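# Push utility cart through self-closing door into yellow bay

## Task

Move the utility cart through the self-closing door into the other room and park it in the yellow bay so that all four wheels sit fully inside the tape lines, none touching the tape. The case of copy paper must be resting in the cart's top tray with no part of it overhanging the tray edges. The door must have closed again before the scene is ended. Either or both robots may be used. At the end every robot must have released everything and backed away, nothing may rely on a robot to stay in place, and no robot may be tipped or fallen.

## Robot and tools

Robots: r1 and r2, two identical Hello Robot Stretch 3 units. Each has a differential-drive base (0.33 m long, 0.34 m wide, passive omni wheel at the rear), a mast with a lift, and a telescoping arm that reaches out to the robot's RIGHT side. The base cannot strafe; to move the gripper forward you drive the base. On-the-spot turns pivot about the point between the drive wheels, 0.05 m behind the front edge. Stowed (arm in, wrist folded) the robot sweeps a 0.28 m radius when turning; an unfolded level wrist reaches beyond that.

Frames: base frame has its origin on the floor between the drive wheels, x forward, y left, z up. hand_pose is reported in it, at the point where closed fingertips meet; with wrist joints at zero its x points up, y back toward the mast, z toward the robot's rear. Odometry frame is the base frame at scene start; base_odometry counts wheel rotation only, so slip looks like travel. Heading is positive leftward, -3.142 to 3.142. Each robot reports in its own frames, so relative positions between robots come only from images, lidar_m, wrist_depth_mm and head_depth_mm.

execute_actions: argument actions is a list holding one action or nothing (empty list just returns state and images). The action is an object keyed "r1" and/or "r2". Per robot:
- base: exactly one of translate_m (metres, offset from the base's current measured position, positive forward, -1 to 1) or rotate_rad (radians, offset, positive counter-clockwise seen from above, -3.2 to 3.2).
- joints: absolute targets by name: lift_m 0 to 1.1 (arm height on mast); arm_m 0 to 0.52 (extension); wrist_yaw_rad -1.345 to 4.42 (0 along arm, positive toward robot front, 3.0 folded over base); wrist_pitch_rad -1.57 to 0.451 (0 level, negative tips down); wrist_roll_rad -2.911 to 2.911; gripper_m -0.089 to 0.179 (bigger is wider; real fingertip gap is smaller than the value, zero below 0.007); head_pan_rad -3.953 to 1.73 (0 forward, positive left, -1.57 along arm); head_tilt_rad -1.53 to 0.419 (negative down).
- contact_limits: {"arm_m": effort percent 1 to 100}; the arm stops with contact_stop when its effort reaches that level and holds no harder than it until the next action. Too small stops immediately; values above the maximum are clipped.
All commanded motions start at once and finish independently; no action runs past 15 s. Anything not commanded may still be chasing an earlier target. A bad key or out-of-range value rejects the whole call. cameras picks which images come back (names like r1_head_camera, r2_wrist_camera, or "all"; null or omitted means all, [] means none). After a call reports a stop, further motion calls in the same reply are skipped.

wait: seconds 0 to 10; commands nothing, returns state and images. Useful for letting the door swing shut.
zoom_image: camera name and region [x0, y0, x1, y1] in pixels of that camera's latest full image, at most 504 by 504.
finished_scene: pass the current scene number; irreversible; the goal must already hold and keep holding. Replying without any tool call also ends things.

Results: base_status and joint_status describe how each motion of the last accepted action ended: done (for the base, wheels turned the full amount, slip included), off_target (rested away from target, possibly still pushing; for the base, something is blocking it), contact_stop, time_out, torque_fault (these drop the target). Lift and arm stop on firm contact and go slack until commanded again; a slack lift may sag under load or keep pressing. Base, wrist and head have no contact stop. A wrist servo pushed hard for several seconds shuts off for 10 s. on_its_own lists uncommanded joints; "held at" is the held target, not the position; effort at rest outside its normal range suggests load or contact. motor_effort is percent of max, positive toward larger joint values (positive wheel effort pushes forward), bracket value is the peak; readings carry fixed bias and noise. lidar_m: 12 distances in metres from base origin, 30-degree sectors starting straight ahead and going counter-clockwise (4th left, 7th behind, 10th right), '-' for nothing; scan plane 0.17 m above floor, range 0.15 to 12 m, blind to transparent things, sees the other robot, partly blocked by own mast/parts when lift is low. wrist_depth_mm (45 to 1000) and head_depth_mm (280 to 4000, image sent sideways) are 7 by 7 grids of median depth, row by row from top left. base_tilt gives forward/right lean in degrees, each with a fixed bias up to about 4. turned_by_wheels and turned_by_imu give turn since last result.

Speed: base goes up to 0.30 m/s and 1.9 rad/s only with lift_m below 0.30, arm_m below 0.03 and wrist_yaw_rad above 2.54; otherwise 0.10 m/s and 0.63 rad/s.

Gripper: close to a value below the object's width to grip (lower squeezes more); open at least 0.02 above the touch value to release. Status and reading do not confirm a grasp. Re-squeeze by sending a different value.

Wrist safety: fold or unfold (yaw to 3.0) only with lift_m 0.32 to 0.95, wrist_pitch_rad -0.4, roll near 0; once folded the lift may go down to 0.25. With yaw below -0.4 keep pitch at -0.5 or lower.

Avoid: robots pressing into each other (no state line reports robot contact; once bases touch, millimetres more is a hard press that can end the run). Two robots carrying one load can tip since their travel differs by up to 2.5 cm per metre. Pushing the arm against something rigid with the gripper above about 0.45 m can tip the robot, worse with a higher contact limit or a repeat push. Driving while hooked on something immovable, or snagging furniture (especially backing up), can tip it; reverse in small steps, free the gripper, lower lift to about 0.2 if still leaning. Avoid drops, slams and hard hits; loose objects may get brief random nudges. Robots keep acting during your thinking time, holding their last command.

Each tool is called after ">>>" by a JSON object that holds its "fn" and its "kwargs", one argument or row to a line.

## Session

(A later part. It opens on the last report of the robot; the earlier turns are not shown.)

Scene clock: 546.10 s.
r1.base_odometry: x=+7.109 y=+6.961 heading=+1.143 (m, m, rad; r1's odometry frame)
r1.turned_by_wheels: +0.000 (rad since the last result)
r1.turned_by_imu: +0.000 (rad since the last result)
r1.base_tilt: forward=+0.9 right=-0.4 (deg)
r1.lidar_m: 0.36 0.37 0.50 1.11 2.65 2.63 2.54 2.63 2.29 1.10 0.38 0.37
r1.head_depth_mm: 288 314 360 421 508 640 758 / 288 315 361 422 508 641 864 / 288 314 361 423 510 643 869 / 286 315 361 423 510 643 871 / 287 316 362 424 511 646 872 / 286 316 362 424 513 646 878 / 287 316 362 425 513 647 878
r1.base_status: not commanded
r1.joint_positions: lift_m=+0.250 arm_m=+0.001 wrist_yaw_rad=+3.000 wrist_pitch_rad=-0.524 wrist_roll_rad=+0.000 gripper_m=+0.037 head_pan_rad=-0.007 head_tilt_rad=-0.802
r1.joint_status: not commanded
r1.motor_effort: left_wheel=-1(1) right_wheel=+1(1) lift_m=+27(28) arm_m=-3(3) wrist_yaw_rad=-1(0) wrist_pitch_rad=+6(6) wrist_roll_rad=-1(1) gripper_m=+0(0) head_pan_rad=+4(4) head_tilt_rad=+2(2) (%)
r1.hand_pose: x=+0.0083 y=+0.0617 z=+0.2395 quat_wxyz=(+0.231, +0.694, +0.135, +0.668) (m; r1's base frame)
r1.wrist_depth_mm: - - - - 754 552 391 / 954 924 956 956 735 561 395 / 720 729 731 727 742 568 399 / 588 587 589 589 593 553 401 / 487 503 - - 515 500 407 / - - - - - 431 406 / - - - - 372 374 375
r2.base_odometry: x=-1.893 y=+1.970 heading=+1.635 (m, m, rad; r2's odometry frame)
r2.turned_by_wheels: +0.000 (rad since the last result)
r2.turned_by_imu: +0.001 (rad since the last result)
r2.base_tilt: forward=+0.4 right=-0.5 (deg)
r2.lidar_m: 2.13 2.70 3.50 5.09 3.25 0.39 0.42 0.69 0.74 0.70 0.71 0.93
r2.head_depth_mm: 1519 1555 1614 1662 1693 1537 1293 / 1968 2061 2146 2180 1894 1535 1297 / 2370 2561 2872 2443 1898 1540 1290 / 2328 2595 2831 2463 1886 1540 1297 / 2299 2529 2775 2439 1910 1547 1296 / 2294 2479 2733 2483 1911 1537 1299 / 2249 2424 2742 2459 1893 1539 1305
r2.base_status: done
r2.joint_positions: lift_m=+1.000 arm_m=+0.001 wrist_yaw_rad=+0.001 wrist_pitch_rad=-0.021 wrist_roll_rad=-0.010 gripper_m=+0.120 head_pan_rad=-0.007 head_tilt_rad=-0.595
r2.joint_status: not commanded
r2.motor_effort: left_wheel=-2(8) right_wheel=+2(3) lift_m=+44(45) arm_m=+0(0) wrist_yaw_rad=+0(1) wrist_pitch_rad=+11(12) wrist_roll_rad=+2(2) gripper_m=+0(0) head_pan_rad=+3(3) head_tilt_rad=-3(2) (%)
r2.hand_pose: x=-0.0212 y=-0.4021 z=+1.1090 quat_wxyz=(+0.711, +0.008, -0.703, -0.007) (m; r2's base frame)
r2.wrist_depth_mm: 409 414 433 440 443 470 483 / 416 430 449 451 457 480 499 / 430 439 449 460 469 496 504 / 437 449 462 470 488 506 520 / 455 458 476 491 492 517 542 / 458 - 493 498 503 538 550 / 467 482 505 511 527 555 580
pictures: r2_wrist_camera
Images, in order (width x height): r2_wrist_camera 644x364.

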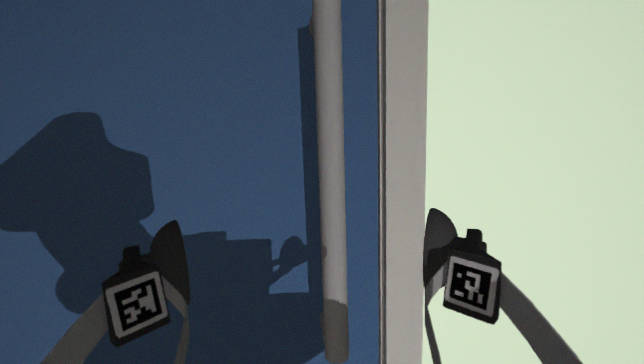

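>>> {"fn": "execute_actions", "kwargs": {
  "actions": [
    {"r2":{"joints":{"arm_m":0.28}}}
  ],
  "cameras": []
}}

>>> {"fn": "execute_actions", "kwargs": {
  "actions": [
    {"r2":{"joints":{"gripper_m":-0.06}}}
  ],
  "cameras": []
}}

>>> {"fn": "execute_actions", "kwargs": {
  "actions": [
    {"r2":{"joints":{"arm_m":0.0},"contact_limits":{"arm_m":34}},"r1":{"base":{"translate_m":0.7}}}
  ],
  "cameras": []
}}

>>> {"fn": "execute_actions", "kwargs": {
  "actions": [
    {"r2":{"base":{"rotate_rad":1.0},"joints":{"wrist_yaw_rad":-0.75,"wrist_pitch_rad":-0.5}},"r1":{"base":{"translate_m":0.2}}}
  ],
  "cameras": []
}}

>>> {"fn": "execute_actions", "kwargs": {
  "actions": [
    {"r2":{"base":{"translate_m":0.3}},"r1":{"base":{"translate_m":0.4}}}
  ],
  "cameras": []
}}

>>> {"fn": "execute_actions", "kwargs": {
  "actions": [
    {"r2":{"base":{"translate_m":0.3}},"r1":{"base":{"translate_m":0.4}}}
  ],
  "cameras": []
}}

>>> {"fn": "execute_actions", "kwargs": {
  "actions": [
    {"r2":{"base":{"translate_m":0.3}},"r1":{"base":{"translate_m":0.4}}}
  ],
  "cameras": []
}}

>>> {"fn": "execute_actions", "kwargs": {
  "actions": [
    {"r2":{"base":{"translate_m":0.3}},"r1":{"base":{"translate_m":0.4}}}
  ],
  "cameras": ["r2_wrist_camera"]
}}

Scene clock: 551.17 s.
r1.base_odometry: x=+7.109 y=+6.961 heading=+1.143 (m, m, rad; r1's odometry frame)
r1.turned_by_wheels: +0.000 (rad since the last result)
r1.turned_by_imu: +0.000 (rad since the last result)
r1.base_tilt: forward=+0.9 right=-0.4 (deg)
r1.lidar_m: 0.36 0.37 0.51 1.11 2.64 2.62 2.53 2.63 2.29 1.10 0.38 0.37
r1.head_depth_mm: 288 314 360 421 507 639 758 / 288 314 360 422 508 643 865 / 289 315 360 423 509 642 868 / 286 315 361 423 511 644 871 / 287 316 361 424 511 645 873 / 287 316 362 424 512 646 876 / 287 316 363 425 514 648 878
r1.base_status: not commanded
r1.joint_positions: lift_m=+0.250 arm_m=+0.001 wrist_yaw_rad=+3.000 wrist_pitch_rad=-0.524 wrist_roll_rad=+0.000 gripper_m=+0.037 head_pan_rad=-0.007 head_tilt_rad=-0.802
r1.joint_status: not commanded
r1.motor_effort: left_wheel=-1(1) right_wheel=+0(0) lift_m=+27(28) arm_m=-2(3) wrist_yaw_rad=-1(0) wrist_pitch_rad=+6(6) wrist_roll_rad=-1(1) gripper_m=+0(0) head_pan_rad=+4(4) head_tilt_rad=+2(2) (%)
r1.hand_pose: x=+0.0083 y=+0.0617 z=+0.2395 quat_wxyz=(+0.231, +0.694, +0.135, +0.668) (m; r1's base frame)
r1.wrist_depth_mm: - - - - 760 550 388 / 936 919 971 964 736 559 395 / 727 726 743 737 745 563 397 / 583 591 591 590 594 558 401 / 488 512 - - 512 500 407 / - - - - - 425 406 / - - - - 374 375 375
r2.base_odometry: x=-1.893 y=+1.970 heading=+1.635 (m, m, rad; r2's odometry frame)
r2.turned_by_wheels: +0.000 (rad since the last result)
r2.turned_by_imu: +0.001 (rad since the last result)
r2.base_tilt: forward=+0.4 right=-0.5 (deg)
r2.lidar_m: 2.13 2.70 3.49 5.10 3.23 0.39 0.42 0.69 0.75 0.70 0.71 0.93
r2.head_depth_mm: 1508 1558 1621 1666 1707 1541 1288 / 1967 2030 2125 2182 1899 1541 1286 / 2343 2580 2840 2472 1882 1546 1299 / 2360 2556 2801 2476 1905 1549 1291 / 2311 2526 2798 2456 1892 1537 1296 / 2292 2470 2764 2475 1907 1547 1301 / 2256 2447 2728 2446 1883 1536 1296
r2.base_status: not commanded
r2.joint_positions: lift_m=+1.000 arm_m=+0.280 wrist_yaw_rad=+0.000 wrist_pitch_rad=-0.021 wrist_roll_rad=-0.010 gripper_m=+0.120 head_pan_rad=-0.007 head_tilt_rad=-0.595
r2.joint_status: all done
r2.motor_effort: left_wheel=-2(2) right_wheel=+2(2) lift_m=+45(44) arm_m=+4(4) wrist_yaw_rad=+0(1) wrist_pitch_rad=+11(11) wrist_roll_rad=+2(3) gripper_m=+0(0) head_pan_rad=+3(2) head_tilt_rad=-2(2) (%)
r2.hand_pose: x=-0.0214 y=-0.6804 z=+1.1090 quat_wxyz=(+0.711, +0.008, -0.703, -0.007) (m; r2's base frame)
r2.wrist_depth_mm: 163 166 171 173 104 175 177 / 166 169 175 176 107 180 183 / 170 174 179 181 110 184 200 / 175 178 184 186 113 188 204 / 179 183 189 190 111 192 210 / 183 - 194 197 114 196 218 / - 194 197 201 125 204 227
pictures: none
No camera images: the call's "cameras" was empty. Leave "cameras" out to get every camera's image.

Scene clock: 553.57 s.
r1.base_odometry: x=+7.109 y=+6.961 heading=+1.143 (m, m, rad; r1's odometry frame)
r1.turned_by_wheels: +0.000 (rad since the last result)
r1.turned_by_imu: +0.000 (rad since the last result)
r1.base_tilt: forward=+0.9 right=-0.4 (deg)
r1.lidar_m: 0.36 0.37 0.50 1.11 2.64 2.63 2.54 2.63 2.29 1.10 0.39 0.37
r1.head_depth_mm: 288 314 360 421 508 640 757 / 288 315 361 422 509 641 865 / 288 315 361 423 510 643 868 / 286 315 361 423 510 643 869 / 287 316 362 424 511 645 876 / 287 316 362 425 513 646 876 / 287 316 362 425 513 649 880
r1.base_status: not commanded
r1.joint_positions: lift_m=+0.250 arm_m=+0.001 wrist_yaw_rad=+3.000 wrist_pitch_rad=-0.524 wrist_roll_rad=+0.000 gripper_m=+0.037 head_pan_rad=-0.007 head_tilt_rad=-0.802
r1.joint_status: not commanded
r1.motor_effort: left_wheel=-1(1) right_wheel=+0(1) lift_m=+27(28) arm_m=-3(2) wrist_yaw_rad=-1(0) wrist_pitch_rad=+6(6) wrist_roll_rad=-1(1) gripper_m=+0(0) head_pan_rad=+4(4) head_tilt_rad=+2(2) (%)
r1.hand_pose: x=+0.0083 y=+0.0617 z=+0.2395 quat_wxyz=(+0.231, +0.694, +0.135, +0.668) (m; r1's base frame)
r1.wrist_depth_mm: - - - - 761 547 390 / 934 924 962 957 730 561 394 / 715 726 727 736 739 563 398 / 584 585 585 592 594 555 402 / 492 509 - - 510 493 404 / - - - - - 423 408 / - - - - 372 379 374
r2.base_odometry: x=-1.893 y=+1.970 heading=+1.635 (m, m, rad; r2's odometry frame)
r2.turned_by_wheels: +0.000 (rad since the last result)
r2.turned_by_imu: -0.006 (rad since the last result)
r2.base_tilt: forward=+0.3 right=-0.5 (deg)
r2.lidar_m: 2.10 2.70 3.49 5.09 3.28 0.38 0.42 0.68 0.75 0.70 0.72 0.93
r2.head_depth_mm: 1487 1527 1591 1653 1696 1549 1293 / 1913 1996 2082 2164 1897 1532 1293 / 2342 2563 2788 2471 1898 1540 1290 / 2336 2561 2854 2485 1911 1532 1294 / 2287 2508 2759 2468 1903 1539 1297 / 2262 2498 2741 2434 1894 1539 1292 / 2246 2448 2717 2477 1888 1547 1297
r2.base_status: not commanded
r2.joint_positions: lift_m=+1.000 arm_m=+0.280 wrist_yaw_rad=-0.081 wrist_pitch_rad=-0.021 wrist_roll_rad=-0.008 gripper_m=-0.059 head_pan_rad=-0.007 head_tilt_rad=-0.595
r2.joint_status: all done
r2.on_its_own: wrist_yaw_rad is held at -0.068, not at your +0.000, by its stall guard, which is not easing now
r2.motor_effort: left_wheel=-6(20) right_wheel=+7(28) lift_m=+45(44) arm_m=+4(4) wrist_yaw_rad=+9(39) wrist_pitch_rad=+12(11) wrist_roll_rad=+1(3) gripper_m=-35(100) head_pan_rad=+3(3) head_tilt_rad=-3(3) (%)
r2.hand_pose: x=-0.0421 y=-0.6795 z=+1.1089 quat_wxyz=(+0.709, -0.021, -0.704, -0.036) (m; r2's base frame)
r2.wrist_depth_mm: 157 163 169 101 187 185 210 / 160 167 174 104 191 191 218 / 164 170 177 107 196 195 222 / 169 174 183 109 201 201 232 / 172 178 185 112 206 205 237 / 175 183 - 115 206 214 246 / 179 186 198 119 220 235 254
pictures: none
No camera images: the call's "cameras" was empty. Leave "cameras" out to get every camera's image.

Scene clock: 558.20 s.
r1.base_odometry: x=+7.399 y=+7.598 heading=+1.143 (m, m, rad; r1's odometry frame)
r1.turned_by_wheels: +0.000 (rad since the last result)
r1.turned_by_imu: -0.365 (rad since the last result)
r1.base_tilt: forward=+0.9 right=-0.4 (deg)
r1.lidar_m: - - 0.15 0.21 2.55 2.80 2.94 2.92 2.73 0.25 0.15 -
r1.head_depth_mm: - - - - - - - / - - - - - - - / - - - - - - - / - - - - - - - / - - - - - - - / - - - - - - - / - - - - - - -
r1.base_status: done
r1.joint_positions: lift_m=+0.250 arm_m=+0.001 wrist_yaw_rad=+3.001 wrist_pitch_rad=-0.524 wrist_roll_rad=+0.000 gripper_m=+0.037 head_pan_rad=+0.006 head_tilt_rad=-0.803
r1.joint_status: not commanded
r1.motor_effort: left_wheel=+4(100) right_wheel=+1(62) lift_m=+28(28) arm_m=-1(3) wrist_yaw_rad=-1(34) wrist_pitch_rad=+6(8) wrist_roll_rad=-1(2) gripper_m=-1(0) head_pan_rad=-5(19) head_tilt_rad=+3(10) (%)
r1.hand_pose: x=+0.0082 y=+0.0619 z=+0.2395 quat_wxyz=(+0.231, +0.694, +0.135, +0.668) (m; r1's base frame)
r1.wrist_depth_mm: - - - 496 167 100 72 / 948 559 963 538 171 102 73 / 723 664 724 593 177 104 74 / 582 591 587 546 181 106 75 / 488 507 - - 169 108 76 / - - - - - 110 77 / - - - - 198 106 78
r2.base_odometry: x=-1.893 y=+1.970 heading=+1.635 (m, m, rad; r2's odometry frame)
r2.turned_by_wheels: +0.000 (rad since the last result)
r2.turned_by_imu: +0.202 (rad since the last result)
r2.base_tilt: forward=+0.3 right=-0.4 (deg)
r2.lidar_m: 2.67 2.89 4.32 5.09 0.50 0.36 0.45 0.90 0.42 0.43 0.56 1.14
r2.head_depth_mm: 2285 2471 2711 2386 1891 1540 1295 / 2311 2555 2806 2449 1888 1537 1285 / 2317 2556 2835 2462 1895 1525 1295 / 2342 2582 2878 2464 1884 1540 1293 / 2353 2570 2877 2459 1888 1537 1297 / 2369 2653 2872 2463 1895 1539 1297 / 2416 2607 2897 2434 1916 1544 1297
r2.base_status: not commanded
r2.joint_positions: lift_m=+1.000 arm_m=+0.002 wrist_yaw_rad=-0.089 wrist_pitch_rad=-0.030 wrist_roll_rad=-0.008 gripper_m=-0.037 head_pan_rad=-0.006 head_tilt_rad=-0.599
r2.joint_status: all done
joint sent to its limit — the command would take r2.arm_m past its lower limit, so that joint was sent only as far as its limit.
r2.on_its_own: wrist_yaw_rad is held at -0.068, not at your +0.000, by its stall guard, which is not easing now; gripper_m is held at -0.038, not at your -0.060, by its stall guard, which is still easing; wrist_yaw_rad is at rest, and its effort (+14) is outside its rest range (-12 to +12)
r2.motor_effort: left_wheel=-1(47) right_wheel=+6(38) lift_m=+37(45) arm_m=-8(18) wrist_yaw_rad=+14(21) wrist_pitch_rad=+16(43) wrist_roll_rad=+1(1) gripper_m=-24(35) head_pan_rad=+3(3) head_tilt_rad=-2(2) (%)
r2.contact_limits: arm_m 34 (drawing in: default 20, maximum 34; extending or still: default 30, maximum 48)
r2.hand_pose: x=-0.0441 y=-0.4015 z=+1.1068 quat_wxyz=(+0.709, -0.020, -0.704, -0.042) (m; r2's base frame)
r2.wrist_depth_mm: 250 224 201 107 168 429 430 / 258 232 209 110 172 438 448 / 266 241 215 113 178 452 454 / 278 250 221 116 182 460 467 / 293 260 232 119 186 484 476 / 303 270 244 122 187 495 492 / 322 285 245 126 200 506 512
pictures: none
No camera images: the call's "cameras" was empty. Leave "cameras" out to get every camera's image.

Scene clock: 561.13 s.
r1.base_odometry: x=+7.482 y=+7.780 heading=+1.143 (m, m, rad; r1's odometry frame)
r1.turned_by_wheels: +0.000 (rad since the last result)
r1.turned_by_imu: -0.027 (rad since the last result)
r1.base_tilt: forward=+0.8 right=-0.4 (deg)
r1.lidar_m: - - 0.15 0.19 2.56 2.78 2.95 2.92 2.78 0.25 0.15 -
r1.head_depth_mm: - - - - - - - / - - - - - - - / - - - - - - - / - - - - - - - / - - - - - - - / - - - - - - - / - - - - - - -
r1.base_status: done
r1.joint_positions: lift_m=+0.250 arm_m=+0.001 wrist_yaw_rad=+3.001 wrist_pitch_rad=-0.524 wrist_roll_rad=+0.001 gripper_m=+0.037 head_pan_rad=+0.017 head_tilt_rad=-0.803
r1.joint_status: not commanded
r1.motor_effort: left_wheel=+16(80) right_wheel=+8(57) lift_m=+28(28) arm_m=-1(1) wrist_yaw_rad=-1(11) wrist_pitch_rad=+6(7) wrist_roll_rad=-1(1) gripper_m=+0(0) head_pan_rad=-12(22) head_tilt_rad=+3(6) (%)
r1.hand_pose: x=+0.0081 y=+0.0618 z=+0.2395 quat_wxyz=(+0.231, +0.694, +0.135, +0.668) (m; r1's base frame)
r1.wrist_depth_mm: - - - 426 158 98 71 / 945 561 961 465 163 99 72 / 723 626 735 515 168 101 73 / 588 589 595 547 175 103 74 / 487 507 - - 164 105 75 / - - - - - 108 76 / - - - - 193 104 77
r2.base_odometry: x=-1.893 y=+1.970 heading=+2.634 (m, m, rad; r2's odometry frame)
r2.turned_by_wheels: +0.999 (rad since the last result)
r2.turned_by_imu: +0.586 (rad since the last result)
r2.base_tilt: forward=+0.3 right=-0.5 (deg)
r2.lidar_m: 3.01 4.83 4.75 0.35 0.36 0.47 0.80 0.37 0.37 0.51 1.17 2.72
r2.head_depth_mm: 2496 2693 2944 2483 1916 1541 1295 / 2654 2921 3111 2451 1887 1541 1303 / 2804 3062 3296 2497 1906 1549 1296 / 2996 3296 3392 2471 1902 1535 1295 / 3230 3600 3534 2444 1890 1540 1291 / 3503 3950 3482 2468 1869 1540 1295 / 3856 - 3551 2442 1903 1528 1299
r2.base_status: done
r2.joint_positions: lift_m=+1.000 arm_m=+0.002 wrist_yaw_rad=-0.786 wrist_pitch_rad=-0.384 wrist_roll_rad=-0.003 gripper_m=-0.024 head_pan_rad=-0.006 head_tilt_rad=-0.599
r2.joint_status: wrist_yaw_rad off_target (ended at -0.786, target -0.750); wrist_pitch_rad off_target (ended at -0.384, target -0.500)
r2.on_its_own: gripper_m is held at -0.023, not at your -0.060, by its stall guard, which is still easing; wrist_yaw_rad is at rest, and its effort (+24) is outside its rest range (-12 to +12); wrist_pitch_rad is at rest, and its effort (-61) is outside its rest range (-20 to +32)
r2.motor_effort: left_wheel=-5(18) right_wheel=+17(26) lift_m=+22(36) arm_m=-1(11) wrist_yaw_rad=+24(51) wrist_pitch_rad=-61(100) wrist_roll_rad=-2(4) gripper_m=-5(30) head_pan_rad=+3(1) head_tilt_rad=-1(1) (%)
r2.hand_pose: x=-0.1832 y=-0.3079 z=+1.0209 quat_wxyz=(+0.591, -0.140, -0.692, -0.391) (m; r2's base frame)
r2.wrist_depth_mm: 181 171 160 77 143 138 440 / 198 186 173 83 154 150 478 / 218 204 189 90 166 486 522 / 243 224 208 99 181 543 580 / 275 251 231 108 196 612 636 / 317 288 - 120 208 683 723 / 374 334 294 137 244 788 846
pictures: none
No camera images: the call's "cameras" was empty. Leave "cameras" out to get every camera's image.

Scene clock: 565.17 s.
r1.base_odometry: x=+7.648 y=+8.144 heading=+1.143 (m, m, rad; r1's odometry frame)
r1.turned_by_wheels: +0.000 (rad since the last result)
r1.turned_by_imu: -0.143 (rad since the last result)
r1.base_tilt: forward=+0.9 right=-0.4 (deg)
r1.lidar_m: - - 0.15 0.31 0.61 2.66 3.07 2.95 3.04 0.25 0.15 -
r1.head_depth_mm: - - - - - - - / - - - - - - - / - - - - - - - / - - - - - - - / - - - - - - - / - - - - - - - / - - - - - - -
r1.base_status: done
r1.joint_positions: lift_m=+0.250 arm_m=+0.001 wrist_yaw_rad=+3.000 wrist_pitch_rad=-0.524 wrist_roll_rad=+0.000 gripper_m=+0.037 head_pan_rad=+0.007 head_tilt_rad=-0.804
r1.joint_status: not commanded
r1.motor_effort: left_wheel=+1(70) right_wheel=-1(46) lift_m=+28(28) arm_m=-2(2) wrist_yaw_rad=-1(6) wrist_pitch_rad=+6(6) wrist_roll_rad=-1(1) gripper_m=+0(1) head_pan_rad=-5(18) head_tilt_rad=+3(9) (%)
r1.hand_pose: x=+0.0083 y=+0.0618 z=+0.2395 quat_wxyz=(+0.231, +0.694, +0.135, +0.668) (m; r1's base frame)
r1.wrist_depth_mm: 488 - - - 219 124 87 / 516 911 973 855 223 126 88 / 562 624 740 697 228 127 88 / 589 584 587 568 231 129 89 / 490 508 - - 210 130 90 / - - - - - 131 91 / - - - - 245 125 91
r2.base_odometry: x=-2.155 y=+2.116 heading=+2.634 (m, m, rad; r2's odometry frame)
r2.turned_by_wheels: -0.001 (rad since the last result)
r2.turned_by_imu: -0.301 (rad since the last result)
r2.base_tilt: forward=+0.2 right=-0.5 (deg)
r2.lidar_m: 2.54 3.20 4.99 3.65 0.61 0.47 0.68 0.38 0.38 0.49 0.99 2.14
r2.head_depth_mm: 2126 2299 2591 2479 1898 1543 1297 / 2184 2370 2634 2458 1910 1539 1297 / 2266 2476 2751 2457 1883 1549 1292 / 2302 2551 2853 2456 1909 1537 1296 / 2414 2648 2959 2475 1880 1542 1296 / 2488 2782 3066 2463 1899 1533 1292 / 2578 2865 3148 2439 1898 1535 1294
r2.base_status: done
r2.joint_positions: lift_m=+1.000 arm_m=+0.002 wrist_yaw_rad=-0.931 wrist_pitch_rad=-0.385 wrist_roll_rad=-0.004 gripper_m=-0.022 head_pan_rad=-0.006 head_tilt_rad=-0.599
r2.joint_status: not commanded
r2.on_its_own: wrist_yaw_rad is held at -0.899, not at your -0.750, by its stall guard, which is still easing; gripper_m is held at -0.023, not at your -0.060, by its stall guard, which is not easing now; right_wheel is at rest, and its effort (+19) is outside its rest range (-18 to +18); wrist_pitch_rad is at rest, and its effort (-60) is outside its rest range (-20 to +32)
r2.motor_effort: left_wheel=-4(8) right_wheel=+19(26) lift_m=+22(21) arm_m=-2(2) wrist_yaw_rad=+21(30) wrist_pitch_rad=-60(62) wrist_roll_rad=-1(2) gripper_m=-23(23) head_pan_rad=+3(4) head_tilt_rad=+0(1) (%)
r2.hand_pose: x=-0.2047 y=-0.2829 z=+1.0206 quat_wxyz=(+0.561, -0.189, -0.680, -0.433) (m; r2's base frame)
r2.wrist_depth_mm: 149 150 148 78 152 923 - / 161 161 161 83 163 - - / 175 175 175 91 176 - - / 191 190 192 99 193 - - / 210 210 207 109 213 - - / 234 233 227 121 - - - / 260 262 264 140 271 - -
pictures: none
No camera images: the call's "cameras" was empty. Leave "cameras" out to get every camera's image.

Scene clock: 569.53 s.
r1.base_odometry: x=+7.813 y=+8.508 heading=+1.143 (m, m, rad; r1's odometry frame)
r1.turned_by_wheels: +0.000 (rad since the last result)
r1.turned_by_imu: -0.150 (rad since the last result)
r1.base_tilt: forward=+0.9 right=-0.4 (deg)
r1.lidar_m: - - 0.15 0.41 0.64 0.64 3.20 2.98 3.00 0.21 0.15 -
r1.head_depth_mm: - - - - - - - / - - - - - - - / - - - - - - - / - - - - - - - / - - - - - - - / - - - - - - - / - - - - - - -
r1.base_status: done
r1.joint_positions: lift_m=+0.250 arm_m=+0.001 wrist_yaw_rad=+3.002 wrist_pitch_rad=-0.524 wrist_roll_rad=+0.000 gripper_m=+0.037 head_pan_rad=-0.005 head_tilt_rad=-0.803
r1.joint_status: not commanded
r1.motor_effort: left_wheel=+1(89) right_wheel=-1(45) lift_m=+28(28) arm_m=-2(2) wrist_yaw_rad=-2(12) wrist_pitch_rad=+6(7) wrist_roll_rad=-1(1) gripper_m=+0(0) head_pan_rad=+3(20) head_tilt_rad=+2(7) (%)
r1.hand_pose: x=+0.0081 y=+0.0618 z=+0.2395 quat_wxyz=(+0.231, +0.694, +0.135, +0.668) (m; r1's base frame)
r1.wrist_depth_mm: - - - - 251 132 90 / 955 930 956 922 253 132 90 / 723 734 733 733 253 132 90 / 567 582 588 591 254 133 90 / 489 504 - - 225 133 90 / - - - - - 133 90 / - - - - 258 125 90
r2.base_odometry: x=-2.417 y=+2.262 heading=+2.633 (m, m, rad; r2's odometry frame)
r2.turned_by_wheels: +0.000 (rad since the last result)
r2.turned_by_imu: -0.376 (rad since the last result)
r2.base_tilt: forward=+0.3 right=-0.5 (deg)
r2.lidar_m: 2.27 2.39 3.33 4.95 3.42 0.85 0.69 0.38 0.38 0.44 0.77 1.23
r2.head_depth_mm: 1999 2185 2397 2335 1887 1535 1295 / 1985 2225 2409 2462 1903 1529 1301 / 1987 2205 2413 2441 1894 1537 1299 / 1994 2201 2422 2437 1900 1538 1295 / 1978 2163 2407 2460 1899 1538 1295 / 1975 2167 2395 2429 1903 1536 1290 / 1969 2172 2382 2436 1890 1532 1292
r2.base_status: done
r2.joint_positions: lift_m=+1.000 arm_m=+0.001 wrist_yaw_rad=-1.047 wrist_pitch_rad=-0.400 wrist_roll_rad=-0.004 gripper_m=-0.022 head_pan_rad=-0.006 head_tilt_rad=-0.599
r2.joint_status: not commanded
r2.on_its_own: wrist_yaw_rad is held at -1.038, not at your -0.750, by its stall guard, which is not easing now; gripper_m is held at -0.023, not at your -0.060, by its stall guard, which is not easing now; wrist_pitch_rad is at rest, and its effort (-52) is outside its rest range (-20 to +32)
r2.motor_effort: left_wheel=+1(11) right_wheel=+15(27) lift_m=+21(23) arm_m=+0(2) wrist_yaw_rad=+7(33) wrist_pitch_rad=-52(61) wrist_roll_rad=-1(1) gripper_m=-21(24) head_pan_rad=+3(3) head_tilt_rad=-1(1) (%)
r2.hand_pose: x=-0.2178 y=-0.2597 z=+1.0173 quat_wxyz=(+0.531, -0.224, -0.669, -0.469) (m; r2's base frame)
r2.wrist_depth_mm: 128 134 138 77 170 - - / 136 143 150 84 - - 599 / 144 154 162 91 - 856 604 / 155 164 177 100 - - 597 / 167 179 192 110 - - 986 / 181 196 - 123 - 904 844 / 200 214 245 138 - - 696
pictures: none
No camera images: the call's "cameras" was empty. Leave "cameras" out to get every camera's image.

Scene clock: 573.47 s.
r1.base_odometry: x=+7.979 y=+8.873 heading=+1.143 (m, m, rad; r1's odometry frame)
r1.turned_by_wheels: +0.000 (rad since the last result)
r1.turned_by_imu: -0.263 (rad since the last result)
r1.base_tilt: forward=+0.9 right=-0.4 (deg)
r1.lidar_m: - - 0.15 0.28 1.17 0.67 2.80 3.06 3.00 0.24 0.15 -
r1.head_depth_mm: - - - - - - - / - - - - - - - / - - - - - - - / - - - - - - - / - - - - - - - / - - - - - - - / - - - - - - -
r1.base_status: done
r1.joint_positions: lift_m=+0.250 arm_m=+0.001 wrist_yaw_rad=+3.000 wrist_pitch_rad=-0.525 wrist_roll_rad=+0.000 gripper_m=+0.037 head_pan_rad=+0.007 head_tilt_rad=-0.803
r1.joint_status: not commanded
r1.motor_effort: left_wheel=+1(77) right_wheel=-1(63) lift_m=+28(29) arm_m=-2(3) wrist_yaw_rad=+0(28) wrist_pitch_rad=+6(7) wrist_roll_rad=-1(1) gripper_m=+0(0) head_pan_rad=-5(19) head_tilt_rad=+3(10) (%)
r1.hand_pose: x=+0.0084 y=+0.0617 z=+0.2395 quat_wxyz=(+0.232, +0.694, +0.135, +0.668) (m; r1's base frame)
r1.wrist_depth_mm: - - - - 200 116 82 / 951 925 972 868 204 118 83 / 720 718 726 664 209 119 83 / 581 589 591 567 214 121 84 / 489 505 - - 196 122 85 / - - - - - 124 86 / - - - - 229 119 87
r2.base_odometry: x=-2.679 y=+2.408 heading=+2.633 (m, m, rad; r2's odometry frame)
r2.turned_by_wheels: -0.001 (rad since the last result)
r2.turned_by_imu: -0.478 (rad since the last result)
r2.base_tilt: forward=+0.3 right=-0.5 (deg)
r2.lidar_m: 1.23 2.06 2.18 3.14 5.03 3.59 1.02 0.39 0.37 0.39 0.52 0.85
r2.head_depth_mm: 939 1003 1070 1145 1233 1336 1292 / 1058 1131 1226 1318 1438 1483 1293 / 1206 1305 1422 1570 1715 1549 1297 / 1409 1544 1705 1922 1894 1541 1299 / 1689 1883 2160 2288 1884 1538 1299 / 1849 2012 2225 2376 1908 1550 1288 / 1785 1920 2127 2273 1901 1530 1301
r2.base_status: done
r2.joint_positions: lift_m=+1.000 arm_m=+0.002 wrist_yaw_rad=-1.099 wrist_pitch_rad=-0.402 wrist_roll_rad=-0.009 gripper_m=-0.022 head_pan_rad=-0.006 head_tilt_rad=-0.599
r2.joint_status: not commanded
r2.on_its_own: wrist_yaw_rad is held at -1.080, not at your -0.750, by its stall guard, which is not easing now; gripper_m is held at -0.023, not at your -0.060, by its stall guard, which is not easing now; right_wheel is at rest, and its effort (+20) is outside its rest range (-18 to +18); wrist_yaw_rad is at rest, and its effort (+13) is outside its rest range (-12 to +12); wrist_pitch_rad is at rest, and its effort (-51) is outside its rest range (-20 to +32)
r2.motor_effort: left_wheel=-1(7) right_wheel=+20(25) lift_m=+22(22) arm_m=-1(1) wrist_yaw_rad=+13(30) wrist_pitch_rad=-51(53) wrist_roll_rad=+2(2) gripper_m=-22(24) head_pan_rad=+4(4) head_tilt_rad=-1(1) (%)
r2.hand_pose: x=-0.2232 y=-0.2492 z=+1.0168 quat_wxyz=(+0.520, -0.239, -0.662, -0.484) (m; r2's base frame)
r2.wrist_depth_mm: 112 123 138 79 787 - - / 117 130 148 85 836 - - / 124 137 158 93 863 - - / 130 145 173 102 - - - / 138 155 184 112 - - - / 144 167 189 124 - - - / 154 176 233 147 - - -
pictures: none
No camera images: the call's "cameras" was empty. Leave "cameras" out to get every camera's image.

Scene clock: 577.43 s.
r1.base_odometry: x=+8.144 y=+9.237 heading=+1.143 (m, m, rad; r1's odometry frame)
r1.turned_by_wheels: +0.000 (rad since the last result)
r1.turned_by_imu: -0.168 (rad since the last result)
r1.base_tilt: forward=+0.9 right=-0.4 (deg)
r1.lidar_m: - - 0.15 0.27 1.24 0.70 0.70 3.20 3.03 0.27 0.15 -
r1.head_depth_mm: - - - - - - - / - - - - - - - / - - - - - - - / - - - - - - - / - - - - - - - / - - - - - - - / - - - - - - -
r1.base_status: done
r1.joint_positions: lift_m=+0.250 arm_m=+0.001 wrist_yaw_rad=+3.001 wrist_pitch_rad=-0.524 wrist_roll_rad=+0.000 gripper_m=+0.037 head_pan_rad=+0.007 head_tilt_rad=-0.802
r1.joint_status: not commanded
r1.motor_effort: left_wheel=+1(88) right_wheel=-1(55) lift_m=+28(29) arm_m=-2(2) wrist_yaw_rad=-1(8) wrist_pitch_rad=+6(7) wrist_roll_rad=-1(1) gripper_m=-1(0) head_pan_rad=-5(20) head_tilt_rad=+2(9) (%)
r1.hand_pose: x=+0.0082 y=+0.0618 z=+0.2395 quat_wxyz=(+0.231, +0.694, +0.135, +0.668) (m; r1's base frame)
r1.wrist_depth_mm: - - - - 197 114 81 / 940 911 973 864 201 115 81 / 724 719 736 670 205 117 82 / 582 591 584 569 210 118 83 / 486 508 - - 193 120 83 / - - - - - 121 84 / - - - - 225 116 85
r2.base_odometry: x=-2.940 y=+2.554 heading=+2.632 (m, m, rad; r2's odometry frame)
r2.turned_by_wheels: -0.001 (rad since the last result)
r2.turned_by_imu: -0.639 (rad since the last result)
r2.base_tilt: forward=+0.2 right=-0.4 (deg)
r2.lidar_m: 0.69 0.91 1.92 1.97 2.61 5.10 4.24 1.24 0.32 0.31 0.33 0.46
r2.head_depth_mm: 530 576 628 688 763 855 942 / 550 600 658 727 814 918 1064 / 570 626 690 767 866 989 1158 / 594 656 723 810 916 1060 1220 / 621 685 763 858 980 1146 1267 / 649 716 804 913 1054 1237 1293 / 676 755 852 972 1134 1365 1295
r2.base_status: done
r2.joint_positions: lift_m=+1.000 arm_m=+0.002 wrist_yaw_rad=-1.085 wrist_pitch_rad=-0.402 wrist_roll_rad=-0.009 gripper_m=-0.022 head_pan_rad=-0.006 head_tilt_rad=-0.599
r2.joint_status: not commanded
r2.on_its_own: wrist_yaw_rad is held at -1.080, not at your -0.750, by its stall guard, which is not easing now; gripper_m is held at -0.023, not at your -0.060, by its stall guard, which is not easing now; right_wheel is at rest, and its effort (+23) is outside its rest range (-18 to +18); wrist_pitch_rad is at rest, and its effort (-51) is outside its rest range (-20 to +32)
r2.motor_effort: left_wheel=+1(7) right_wheel=+23(26) lift_m=+24(24) arm_m=-1(2) wrist_yaw_rad=+3(18) wrist_pitch_rad=-51(51) wrist_roll_rad=+2(2) gripper_m=-21(22) head_pan_rad=+3(4) head_tilt_rad=-1(1) (%)
r2.hand_pose: x=-0.2217 y=-0.2521 z=+1.0167 quat_wxyz=(+0.523, -0.234, -0.664, -0.480) (m; r2's base frame)
r2.wrist_depth_mm: 100 116 141 80 - - - / 103 121 153 86 - - - / 106 125 162 94 - - - / 109 130 175 102 - - - / 112 136 184 113 - - - / 116 141 176 126 - - - / 120 144 232 146 - - -
pictures: r2_wrist_camera
Images, in order (width x height): r2_wrist_camera 644x364.

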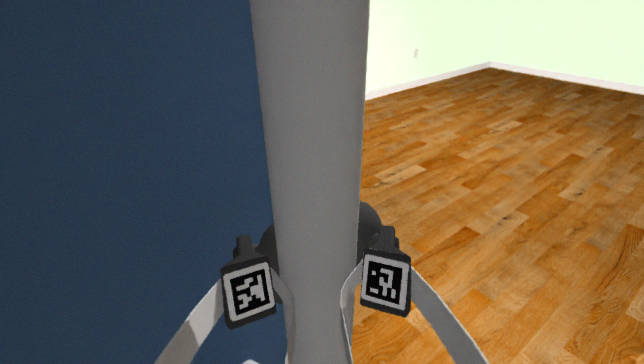

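>>> {"fn": "execute_actions", "kwargs": {
  "actions": [
    {"r1":{"base":{"translate_m":1.0}},"r2":{"joints":{"gripper_m":0.15}}}
  ],
  "cameras": []
}}

>>> {"fn": "execute_actions", "kwargs": {
  "actions": [
    {"r2":{"base":{"translate_m":0.2}},"r1":{"base":{"translate_m":0.5}}}
  ],
  "cameras": []
}}

>>> {"fn": "execute_actions", "kwargs": {
  "actions": [
    {"r2":{"joints":{"lift_m":0.6,"wrist_yaw_rad":3.0,"wrist_pitch_rad":-0.4,"gripper_m":0}}}
  ],
  "cameras": ["r1_nav_camera"]
}}

Scene clock: 592.67 s.
r1.base_odometry: x=+8.558 y=+10.147 heading=+1.143 (m, m, rad; r1's odometry frame)
r1.turned_by_wheels: +0.000 (rad since the last result)
r1.turned_by_imu: +1.136 (rad since the last result)
r1.base_tilt: forward=+0.8 right=-0.4 (deg)
r1.lidar_m: - - 0.15 0.24 2.66 2.93 2.83 2.96 2.28 0.20 0.15 -
r1.head_depth_mm: - - - - - - - / - - - - - - - / - - - - - - - / - - - - - - - / - - - - - - - / - - - - - - - / - - - - - - -
r1.base_status: translate_m off_target (by the wheels' count: +0.9999 of +1.0000)
r1.joint_positions: lift_m=+0.250 arm_m=+0.001 wrist_yaw_rad=+2.999 wrist_pitch_rad=-0.525 wrist_roll_rad=+0.000 gripper_m=+0.037 head_pan_rad=-0.027 head_tilt_rad=-0.812
r1.joint_status: not commanded
r1.on_its_own: right_wheel is at rest, and its effort (+22) is outside its rest range (-18 to +18)
r1.motor_effort: left_wheel=+14(82) right_wheel=+22(69) lift_m=+28(29) arm_m=-2(3) wrist_yaw_rad=+1(6) wrist_pitch_rad=+6(7) wrist_roll_rad=-1(1) gripper_m=+0(0) head_pan_rad=+18(22) head_tilt_rad=+9(9) (%)
r1.hand_pose: x=+0.0087 y=+0.0617 z=+0.2395 quat_wxyz=(+0.232, +0.694, +0.134, +0.668) (m; r1's base frame)
r1.wrist_depth_mm: - - - 579 177 102 72 / 953 941 965 641 180 103 72 / 727 721 729 674 184 104 73 / 583 590 589 568 188 106 73 / 488 510 - - 172 107 74 / - - - - - 108 75 / - - - - 201 103 75
r2.base_odometry: x=-2.940 y=+2.554 heading=+2.633 (m, m, rad; r2's odometry frame)
r2.turned_by_wheels: +0.001 (rad since the last result)
r2.turned_by_imu: +0.005 (rad since the last result)
r2.base_tilt: forward=+0.3 right=-0.5 (deg)
r2.lidar_m: 0.68 0.90 1.92 1.97 2.61 5.14 4.24 1.23 1.07 0.99 0.70 0.65
r2.head_depth_mm: 527 575 629 691 764 862 1000 / 549 599 656 727 819 925 1070 / 569 624 688 768 860 992 1162 / 595 652 725 808 919 1064 1220 / 622 683 761 856 981 1146 1266 / 647 716 800 907 1048 1243 1288 / 677 754 844 973 1130 1363 1296
r2.base_status: not commanded
r2.joint_positions: lift_m=+1.000 arm_m=+0.002 wrist_yaw_rad=-1.081 wrist_pitch_rad=-0.512 wrist_roll_rad=-0.010 gripper_m=+0.150 head_pan_rad=-0.006 head_tilt_rad=-0.599
r2.joint_status: all done
r2.on_its_own: wrist_yaw_rad is held at -1.080, not at your -0.750, by its stall guard, which is not easing now; wrist_pitch_rad moved -0.110 to your old target -0.500
r2.motor_effort: left_wheel=+0(7) right_wheel=+0(23) lift_m=+24(24) arm_m=-1(2) wrist_yaw_rad=+1(16) wrist_pitch_rad=+7(51) wrist_roll_rad=+2(2) gripper_m=+0(82) head_pan_rad=+4(2) head_tilt_rad=-1(1) (%)
r2.hand_pose: x=-0.2082 y=-0.2458 z=+0.9926 quat_wxyz=(+0.498, -0.196, -0.676, -0.507) (m; r2's base frame)
r2.wrist_depth_mm: - 817 - - - - - / 896 860 - - - - - / - - - - - - - / - - - - - - - / - - - - - - - / - - - - - - - / - - - - - - -
pictures: none
No camera images: the call's "cameras" was empty. Leave "cameras" out to get every camera's image.

Scene clock: 595.73 s.
r1.base_odometry: x=+8.765 y=+10.602 heading=+1.143 (m, m, rad; r1's odometry frame)
r1.turned_by_wheels: +0.000 (rad since the last result)
r1.turned_by_imu: -0.058 (rad since the last result)
r1.base_tilt: forward=+0.8 right=-0.4 (deg)
r1.lidar_m: - - 0.15 0.20 2.62 2.97 2.84 2.91 2.31 0.25 0.15 -
r1.head_depth_mm: - - - - - - - / - - - - - - - / - - - - - - - / - - - - - - - / - - - - - - - / - - - - - - - / - - - - - - -
r1.base_status: done
r1.joint_positions: lift_m=+0.250 arm_m=+0.001 wrist_yaw_rad=+3.001 wrist_pitch_rad=-0.525 wrist_roll_rad=+0.000 gripper_m=+0.037 head_pan_rad=+0.009 head_tilt_rad=-0.806
r1.joint_status: not commanded
r1.motor_effort: left_wheel=+7(90) right_wheel=+4(41) lift_m=+28(28) arm_m=-2(2) wrist_yaw_rad=-1(8) wrist_pitch_rad=+6(7) wrist_roll_rad=-1(1) gripper_m=+0(0) head_pan_rad=-6(21) head_tilt_rad=+5(9) (%)
r1.hand_pose: x=+0.0082 y=+0.0617 z=+0.2395 quat_wxyz=(+0.231, +0.694, +0.135, +0.668) (m; r1's base frame)
r1.wrist_depth_mm: - - - 445 161 99 71 / 952 916 940 487 166 100 72 / 718 726 734 536 171 102 73 / 577 583 586 553 177 104 74 / 488 507 - - 165 106 75 / - - - - - 108 76 / - - - - 195 105 77
r2.base_odometry: x=-3.115 y=+2.652 heading=+2.633 (m, m, rad; r2's odometry frame)
r2.turned_by_wheels: +0.000 (rad since the last result)
r2.turned_by_imu: +0.001 (rad since the last result)
r2.base_tilt: forward=+0.4 right=-0.5 (deg)
r2.lidar_m: 0.50 0.66 1.62 1.88 2.48 5.30 4.37 1.21 1.25 0.73 0.52 0.48
r2.head_depth_mm: 376 408 447 492 548 618 706 / 390 426 466 516 579 659 762 / 405 443 488 544 612 702 825 / 422 463 513 576 652 754 896 / 440 483 538 608 694 811 981 / 460 508 569 644 743 883 1084 / 482 534 604 688 803 967 1198
r2.base_status: done
r2.joint_positions: lift_m=+1.000 arm_m=+0.002 wrist_yaw_rad=-1.081 wrist_pitch_rad=-0.512 wrist_roll_rad=-0.010 gripper_m=+0.150 head_pan_rad=-0.006 head_tilt_rad=-0.599
r2.joint_status: not commanded
r2.on_its_own: wrist_yaw_rad is held at -1.080, not at your -0.750, by its stall guard, which is not easing now
r2.motor_effort: left_wheel=-1(6) right_wheel=+0(3) lift_m=+24(25) arm_m=-1(1) wrist_yaw_rad=+1(1) wrist_pitch_rad=+7(7) wrist_roll_rad=+2(3) gripper_m=+0(0) head_pan_rad=+3(2) head_tilt_rad=-1(1) (%)
r2.hand_pose: x=-0.2082 y=-0.2458 z=+0.9926 quat_wxyz=(+0.498, -0.196, -0.676, -0.507) (m; r2's base frame)
r2.wrist_depth_mm: - - 989 - - - - / - - - - - - - / - - - - - - - / - - - - - - - / - - - - - - - / - - - - - - - / - - - - - - -
pictures: none
No camera images: the call's "cameras" was empty. Leave "cameras" out to get every camera's image.

Scene clock: 600.20 s.
r1.base_odometry: x=+8.765 y=+10.602 heading=+1.143 (m, m, rad; r1's odometry frame)
r1.turned_by_wheels: +0.000 (rad since the last result)
r1.turned_by_imu: +0.000 (rad since the last result)
r1.base_tilt: forward=+0.8 right=-0.4 (deg)
r1.lidar_m: - - 0.15 0.20 2.62 2.96 2.83 2.92 2.32 0.25 0.15 -
r1.head_depth_mm: - - - - - - - / - - - - - - - / - - - - - - - / - - - - - - - / - - - - - - - / - - - - - - - / - - - - - - -
r1.base_status: not commanded
r1.joint_positions: lift_m=+0.250 arm_m=+0.001 wrist_yaw_rad=+3.001 wrist_pitch_rad=-0.525 wrist_roll_rad=+0.000 gripper_m=+0.037 head_pan_rad=+0.009 head_tilt_rad=-0.806
r1.joint_status: not commanded
r1.motor_effort: left_wheel=+7(7) right_wheel=+3(4) lift_m=+28(28) arm_m=-2(2) wrist_yaw_rad=-1(1) wrist_pitch_rad=+6(6) wrist_roll_rad=-1(1) gripper_m=+0(1) head_pan_rad=-6(6) head_tilt_rad=+5(5) (%)
r1.hand_pose: x=+0.0082 y=+0.0617 z=+0.2395 quat_wxyz=(+0.231, +0.694, +0.135, +0.668) (m; r1's base frame)
r1.wrist_depth_mm: - - - 443 161 98 71 / 940 924 932 483 166 100 72 / 717 723 731 531 172 102 73 / 583 586 585 545 177 104 74 / 487 506 - - 166 106 75 / - - - - - 108 76 / - - - - 195 105 77
r2.base_odometry: x=-3.115 y=+2.652 heading=+2.633 (m, m, rad; r2's odometry frame)
r2.turned_by_wheels: +0.000 (rad since the last result)
r2.turned_by_imu: +0.001 (rad since the last result)
r2.base_tilt: forward=+0.3 right=-0.5 (deg)
r2.lidar_m: 0.50 0.66 1.63 1.88 2.48 5.31 4.38 1.22 1.25 0.73 0.51 0.48
r2.head_depth_mm: 376 408 446 492 548 618 704 / 390 425 467 517 579 659 765 / 405 444 490 543 615 702 823 / 422 463 511 574 651 753 896 / 441 484 538 608 695 813 979 / 460 508 569 643 743 889 1085 / 482 536 603 688 804 968 1200
r2.base_status: not commanded
r2.joint_positions: lift_m=+0.600 arm_m=+0.002 wrist_yaw_rad=+2.999 wrist_pitch_rad=-0.419 wrist_roll_rad=-0.010 gripper_m=+0.000 head_pan_rad=-0.006 head_tilt_rad=-0.599
r2.joint_status: all done
r2.motor_effort: left_wheel=+0(0) right_wheel=-1(1) lift_m=+24(24) arm_m=-1(1) wrist_yaw_rad=+1(5) wrist_pitch_rad=+11(11) wrist_roll_rad=+3(2) gripper_m=-2(82) head_pan_rad=+3(3) head_tilt_rad=-1(2) (%)
r2.hand_pose: x=+0.0107 y=+0.0755 z=+0.6129 quat_wxyz=(+0.196, +0.697, +0.098, +0.683) (m; r2's base frame)
r2.wrist_depth_mm: - - - - - - - / - - - - - - 964 / - - - - - - 947 / - - - - - - 913 / - - - - - - 870 / 938 950 - - 931 930 810 / 804 805 808 811 814 796 759
pictures: r1_nav_camera (sideways: a quarter turn counterclockwise sets it upright)
Images, in order (width x height): r1_nav_camera 672x504.

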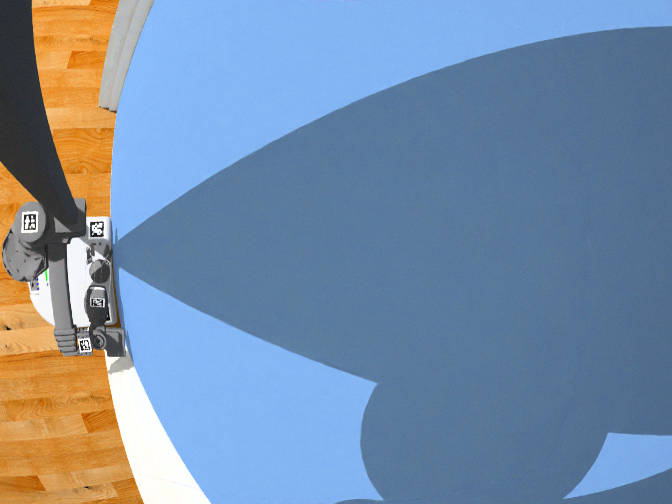

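>>> {"fn": "execute_actions", "kwargs": {
  "actions": [
    {"r2":{"base":{"translate_m":-0.2}},"r1":{"base":{"translate_m":-0.3}}}
  ],
  "cameras": []
}}

>>> {"fn": "execute_actions", "kwargs": {
  "actions": [
    {"r2":{"base":{"rotate_rad":1.05},"joints":{"lift_m":1.0,"wrist_yaw_rad":0,"wrist_pitch_rad":0,"gripper_m":0.12}}}
  ],
  "cameras": []
}}

>>> {"fn": "execute_actions", "kwargs": {
  "actions": [
    {"r2":{"base":{"translate_m":-0.9}}}
  ],
  "cameras": ["r2_wrist_camera"]
}}

Scene clock: 604.40 s.
r1.base_odometry: x=+8.641 y=+10.329 heading=+1.143 (m, m, rad; r1's odometry frame)
r1.turned_by_wheels: +0.000 (rad since the last result)
r1.turned_by_imu: +0.000 (rad since the last result)
r1.base_tilt: forward=+0.9 right=-0.5 (deg)
r1.lidar_m: 0.36 0.37 0.49 0.98 2.61 2.65 2.53 2.62 2.32 1.27 0.40 0.37
r1.head_depth_mm: 288 317 363 426 515 650 769 / 288 317 363 425 514 648 878 / 287 316 363 424 513 648 876 / 287 316 362 424 512 646 875 / 287 316 362 424 512 644 872 / 286 315 361 423 509 642 869 / 288 315 360 422 508 641 865
r1.base_status: done
r1.joint_positions: lift_m=+0.250 arm_m=+0.001 wrist_yaw_rad=+3.001 wrist_pitch_rad=-0.525 wrist_roll_rad=+0.000 gripper_m=+0.037 head_pan_rad=+0.007 head_tilt_rad=-0.802
r1.joint_status: not commanded
r1.motor_effort: left_wheel=+1(12) right_wheel=-1(9) lift_m=+28(28) arm_m=-2(2) wrist_yaw_rad=-1(1) wrist_pitch_rad=+6(6) wrist_roll_rad=-1(1) gripper_m=+0(1) head_pan_rad=-5(6) head_tilt_rad=+2(5) (%)
r1.hand_pose: x=+0.0082 y=+0.0617 z=+0.2395 quat_wxyz=(+0.231, +0.694, +0.135, +0.668) (m; r1's base frame)
r1.wrist_depth_mm: - - - - 669 529 380 / 924 916 968 960 732 538 385 / 723 726 726 725 734 542 389 / 582 585 589 587 594 554 395 / 491 509 - - 512 503 399 / - - - - - 425 406 / - - - - 373 376 376
r2.base_odometry: x=-2.940 y=+2.554 heading=+2.633 (m, m, rad; r2's odometry frame)
r2.turned_by_wheels: +0.000 (rad since the last result)
r2.turned_by_imu: +0.001 (rad since the last result)
r2.base_tilt: forward=+0.3 right=-0.4 (deg)
r2.lidar_m: 0.68 0.91 1.92 1.97 2.62 5.12 4.22 1.24 1.07 0.99 0.70 0.65
r2.head_depth_mm: 529 573 628 689 761 863 1000 / 550 599 659 727 816 921 1069 / 569 623 688 768 862 990 1156 / 594 651 723 809 919 1060 1219 / 620 681 760 856 976 1149 1261 / 649 716 804 912 1054 1247 1298 / 678 753 851 971 1134 1354 1296
r2.base_status: done
r2.joint_positions: lift_m=+0.600 arm_m=+0.002 wrist_yaw_rad=+2.999 wrist_pitch_rad=-0.419 wrist_roll_rad=-0.010 gripper_m=+0.000 head_pan_rad=-0.006 head_tilt_rad=-0.599
r2.joint_status: not commanded
r2.motor_effort: left_wheel=+0(6) right_wheel=+0(4) lift_m=+24(25) arm_m=-1(1) wrist_yaw_rad=+1(1) wrist_pitch_rad=+10(10) wrist_roll_rad=+2(2) gripper_m=-2(2) head_pan_rad=+3(2) head_tilt_rad=-2(1) (%)
r2.hand_pose: x=+0.0107 y=+0.0755 z=+0.6129 quat_wxyz=(+0.196, +0.697, +0.098, +0.683) (m; r2's base frame)
r2.wrist_depth_mm: - - - - - - - / - - - - - - - / - - - - - - - / - - - - - - - / - - - - - - - / 968 942 - - 944 956 922 / 809 788 794 812 792 799 777
pictures: none
No camera images: the call's "cameras" was empty. Leave "cameras" out to get every camera's image.

Scene clock: 608.87 s.
r1.base_odometry: x=+8.641 y=+10.329 heading=+1.143 (m, m, rad; r1's odometry frame)
r1.turned_by_wheels: +0.000 (rad since the last result)
r1.turned_by_imu: +0.000 (rad since the last result)
r1.base_tilt: forward=+0.9 right=-0.4 (deg)
r1.lidar_m: 0.36 0.37 0.49 0.98 2.61 2.65 2.54 2.60 2.33 1.27 0.40 0.37
r1.head_depth_mm: 288 317 363 427 515 650 769 / 288 316 363 426 514 648 879 / 287 316 362 425 513 646 876 / 287 316 362 425 512 646 874 / 287 315 362 424 511 643 871 / 286 315 361 423 511 643 868 / 288 315 361 422 509 640 868
r1.base_status: not commanded
r1.joint_positions: lift_m=+0.250 arm_m=+0.001 wrist_yaw_rad=+3.001 wrist_pitch_rad=-0.525 wrist_roll_rad=+0.000 gripper_m=+0.037 head_pan_rad=+0.007 head_tilt_rad=-0.802
r1.joint_status: not commanded
r1.motor_effort: left_wheel=+1(1) right_wheel=-1(1) lift_m=+28(28) arm_m=-2(2) wrist_yaw_rad=-1(1) wrist_pitch_rad=+6(6) wrist_roll_rad=-1(1) gripper_m=+0(0) head_pan_rad=-5(5) head_tilt_rad=+2(2) (%)
r1.hand_pose: x=+0.0082 y=+0.0617 z=+0.2395 quat_wxyz=(+0.231, +0.694, +0.135, +0.668) (m; r1's base frame)
r1.wrist_depth_mm: - - - - 660 524 378 / 956 911 967 977 726 533 386 / 727 719 718 733 736 547 389 / 580 579 589 596 595 554 393 / 489 507 - - 513 498 402 / - - - - - 427 408 / - - - - 372 376 375
r2.base_odometry: x=-2.940 y=+2.554 heading=-2.601 (m, m, rad; r2's odometry frame)
r2.turned_by_wheels: +1.050 (rad since the last result)
r2.turned_by_imu: +1.054 (rad since the last result)
r2.base_tilt: forward=+0.4 right=-0.5 (deg)
r2.lidar_m: 1.92 1.98 2.63 5.12 4.18 1.22 1.08 0.99 0.70 0.65 0.68 0.91
r2.head_depth_mm: 1563 1610 1657 1683 1732 1537 1291 / 1699 1875 2073 2204 1882 1539 1292 / 1684 1845 2051 2271 1887 1542 1295 / 1660 1833 2032 2198 1901 1537 1302 / 1653 1821 1998 2211 1884 1534 1293 / 1643 1800 1965 2172 1887 1537 1292 / 1627 1786 1978 2159 1889 1540 1289
r2.base_status: done
r2.joint_positions: lift_m=+1.000 arm_m=+0.002 wrist_yaw_rad=+0.001 wrist_pitch_rad=-0.021 wrist_roll_rad=-0.010 gripper_m=+0.120 head_pan_rad=-0.006 head_tilt_rad=-0.599
r2.joint_status: all done
r2.motor_effort: left_wheel=-2(7) right_wheel=+2(5) lift_m=+45(45) arm_m=-1(1) wrist_yaw_rad=+0(1) wrist_pitch_rad=+11(12) wrist_roll_rad=+2(3) gripper_m=+0(80) head_pan_rad=+3(3) head_tilt_rad=-1(1) (%)
r2.hand_pose: x=-0.0211 y=-0.4022 z=+1.1090 quat_wxyz=(+0.711, +0.008, -0.703, -0.007) (m; r2's base frame)
r2.wrist_depth_mm: 390 391 394 405 410 424 432 / 398 399 401 416 429 430 439 / 402 411 417 425 438 444 452 / 411 424 420 440 446 455 466 / 426 433 439 450 449 468 482 / 436 - 454 464 475 479 490 / 447 457 461 475 485 488 509
pictures: none
No camera images: the call's "cameras" was empty. Leave "cameras" out to get every camera's image.

Scene clock: 619.33 s.
r1.base_odometry: x=+8.641 y=+10.329 heading=+1.143 (m, m, rad; r1's odometry frame)
r1.turned_by_wheels: +0.000 (rad since the last result)
r1.turned_by_imu: -0.001 (rad since the last result)
r1.base_tilt: forward=+0.9 right=-0.5 (deg)
r1.lidar_m: 0.36 0.37 0.49 0.98 2.61 2.65 2.53 2.61 2.32 1.27 0.40 0.37
r1.head_depth_mm: 288 317 363 426 515 649 770 / 287 317 363 426 514 648 879 / 287 316 362 425 514 647 876 / 287 316 362 424 511 646 873 / 287 316 362 423 511 644 871 / 287 315 361 423 510 643 868 / 289 315 361 423 509 641 866
r1.base_status: not commanded
r1.joint_positions: lift_m=+0.250 arm_m=+0.001 wrist_yaw_rad=+3.001 wrist_pitch_rad=-0.525 wrist_roll_rad=+0.000 gripper_m=+0.037 head_pan_rad=+0.007 head_tilt_rad=-0.802
r1.joint_status: not commanded
r1.motor_effort: left_wheel=+1(1) right_wheel=-1(1) lift_m=+28(28) arm_m=-2(2) wrist_yaw_rad=-1(0) wrist_pitch_rad=+6(6) wrist_roll_rad=-1(1) gripper_m=-1(0) head_pan_rad=-5(5) head_tilt_rad=+2(1) (%)
r1.hand_pose: x=+0.0082 y=+0.0617 z=+0.2395 quat_wxyz=(+0.231, +0.694, +0.135, +0.668) (m; r1's base frame)
r1.wrist_depth_mm: - - - - 665 527 379 / 940 938 963 971 721 533 382 / 721 721 729 732 741 544 387 / 583 577 590 598 593 553 394 / 489 505 - - 512 498 404 / - - - - - 430 407 / - - - - 371 377 373
r2.base_odometry: x=-2.169 y=+3.017 heading=-2.601 (m, m, rad; r2's odometry frame)
r2.turned_by_wheels: +0.000 (rad since the last result)
r2.turned_by_imu: +0.002 (rad since the last result)
r2.base_tilt: forward=+0.4 right=-0.4 (deg)
r2.lidar_m: 2.37 2.90 3.86 5.08 0.25 0.25 0.29 0.49 0.74 0.69 0.72 0.96
r2.head_depth_mm: 1658 1697 1739 1781 1775 1538 1286 / 2205 2266 2348 2263 1897 1528 1297 / 2520 2745 2981 2472 1885 1539 1293 / 2490 2743 3026 2469 1874 1543 1285 / 2455 2727 2959 2419 1886 1545 1291 / 2456 2658 2962 2438 1895 1535 1288 / 2429 2647 2980 2472 1888 1538 1292
r2.base_status: done
r2.joint_positions: lift_m=+1.000 arm_m=+0.002 wrist_yaw_rad=+0.000 wrist_pitch_rad=-0.021 wrist_roll_rad=-0.010 gripper_m=+0.120 head_pan_rad=-0.006 head_tilt_rad=-0.599
r2.joint_status: not commanded
r2.motor_effort: left_wheel=-3(15) right_wheel=-2(5) lift_m=+44(44) arm_m=-1(1) wrist_yaw_rad=+0(1) wrist_pitch_rad=+11(11) wrist_roll_rad=+2(2) gripper_m=+0(0) head_pan_rad=+3(3) head_tilt_rad=-1(1) (%)
r2.hand_pose: x=-0.0214 y=-0.4022 z=+1.1090 quat_wxyz=(+0.711, +0.008, -0.703, -0.007) (m; r2's base frame)
r2.wrist_depth_mm: 416 427 427 440 449 460 469 / 432 439 439 455 463 470 474 / 438 449 447 456 472 487 489 / 450 452 465 471 488 508 505 / 460 464 471 486 499 502 529 / 464 - 488 501 517 525 536 / 480 493 499 509 522 538 547
pictures: r2_wrist_camera
Images, in order (width x height): r2_wrist_camera 644x364.

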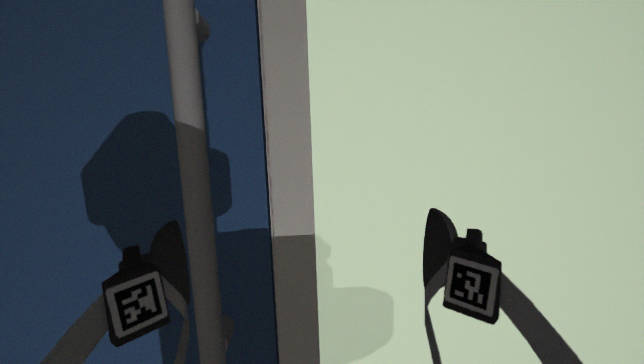

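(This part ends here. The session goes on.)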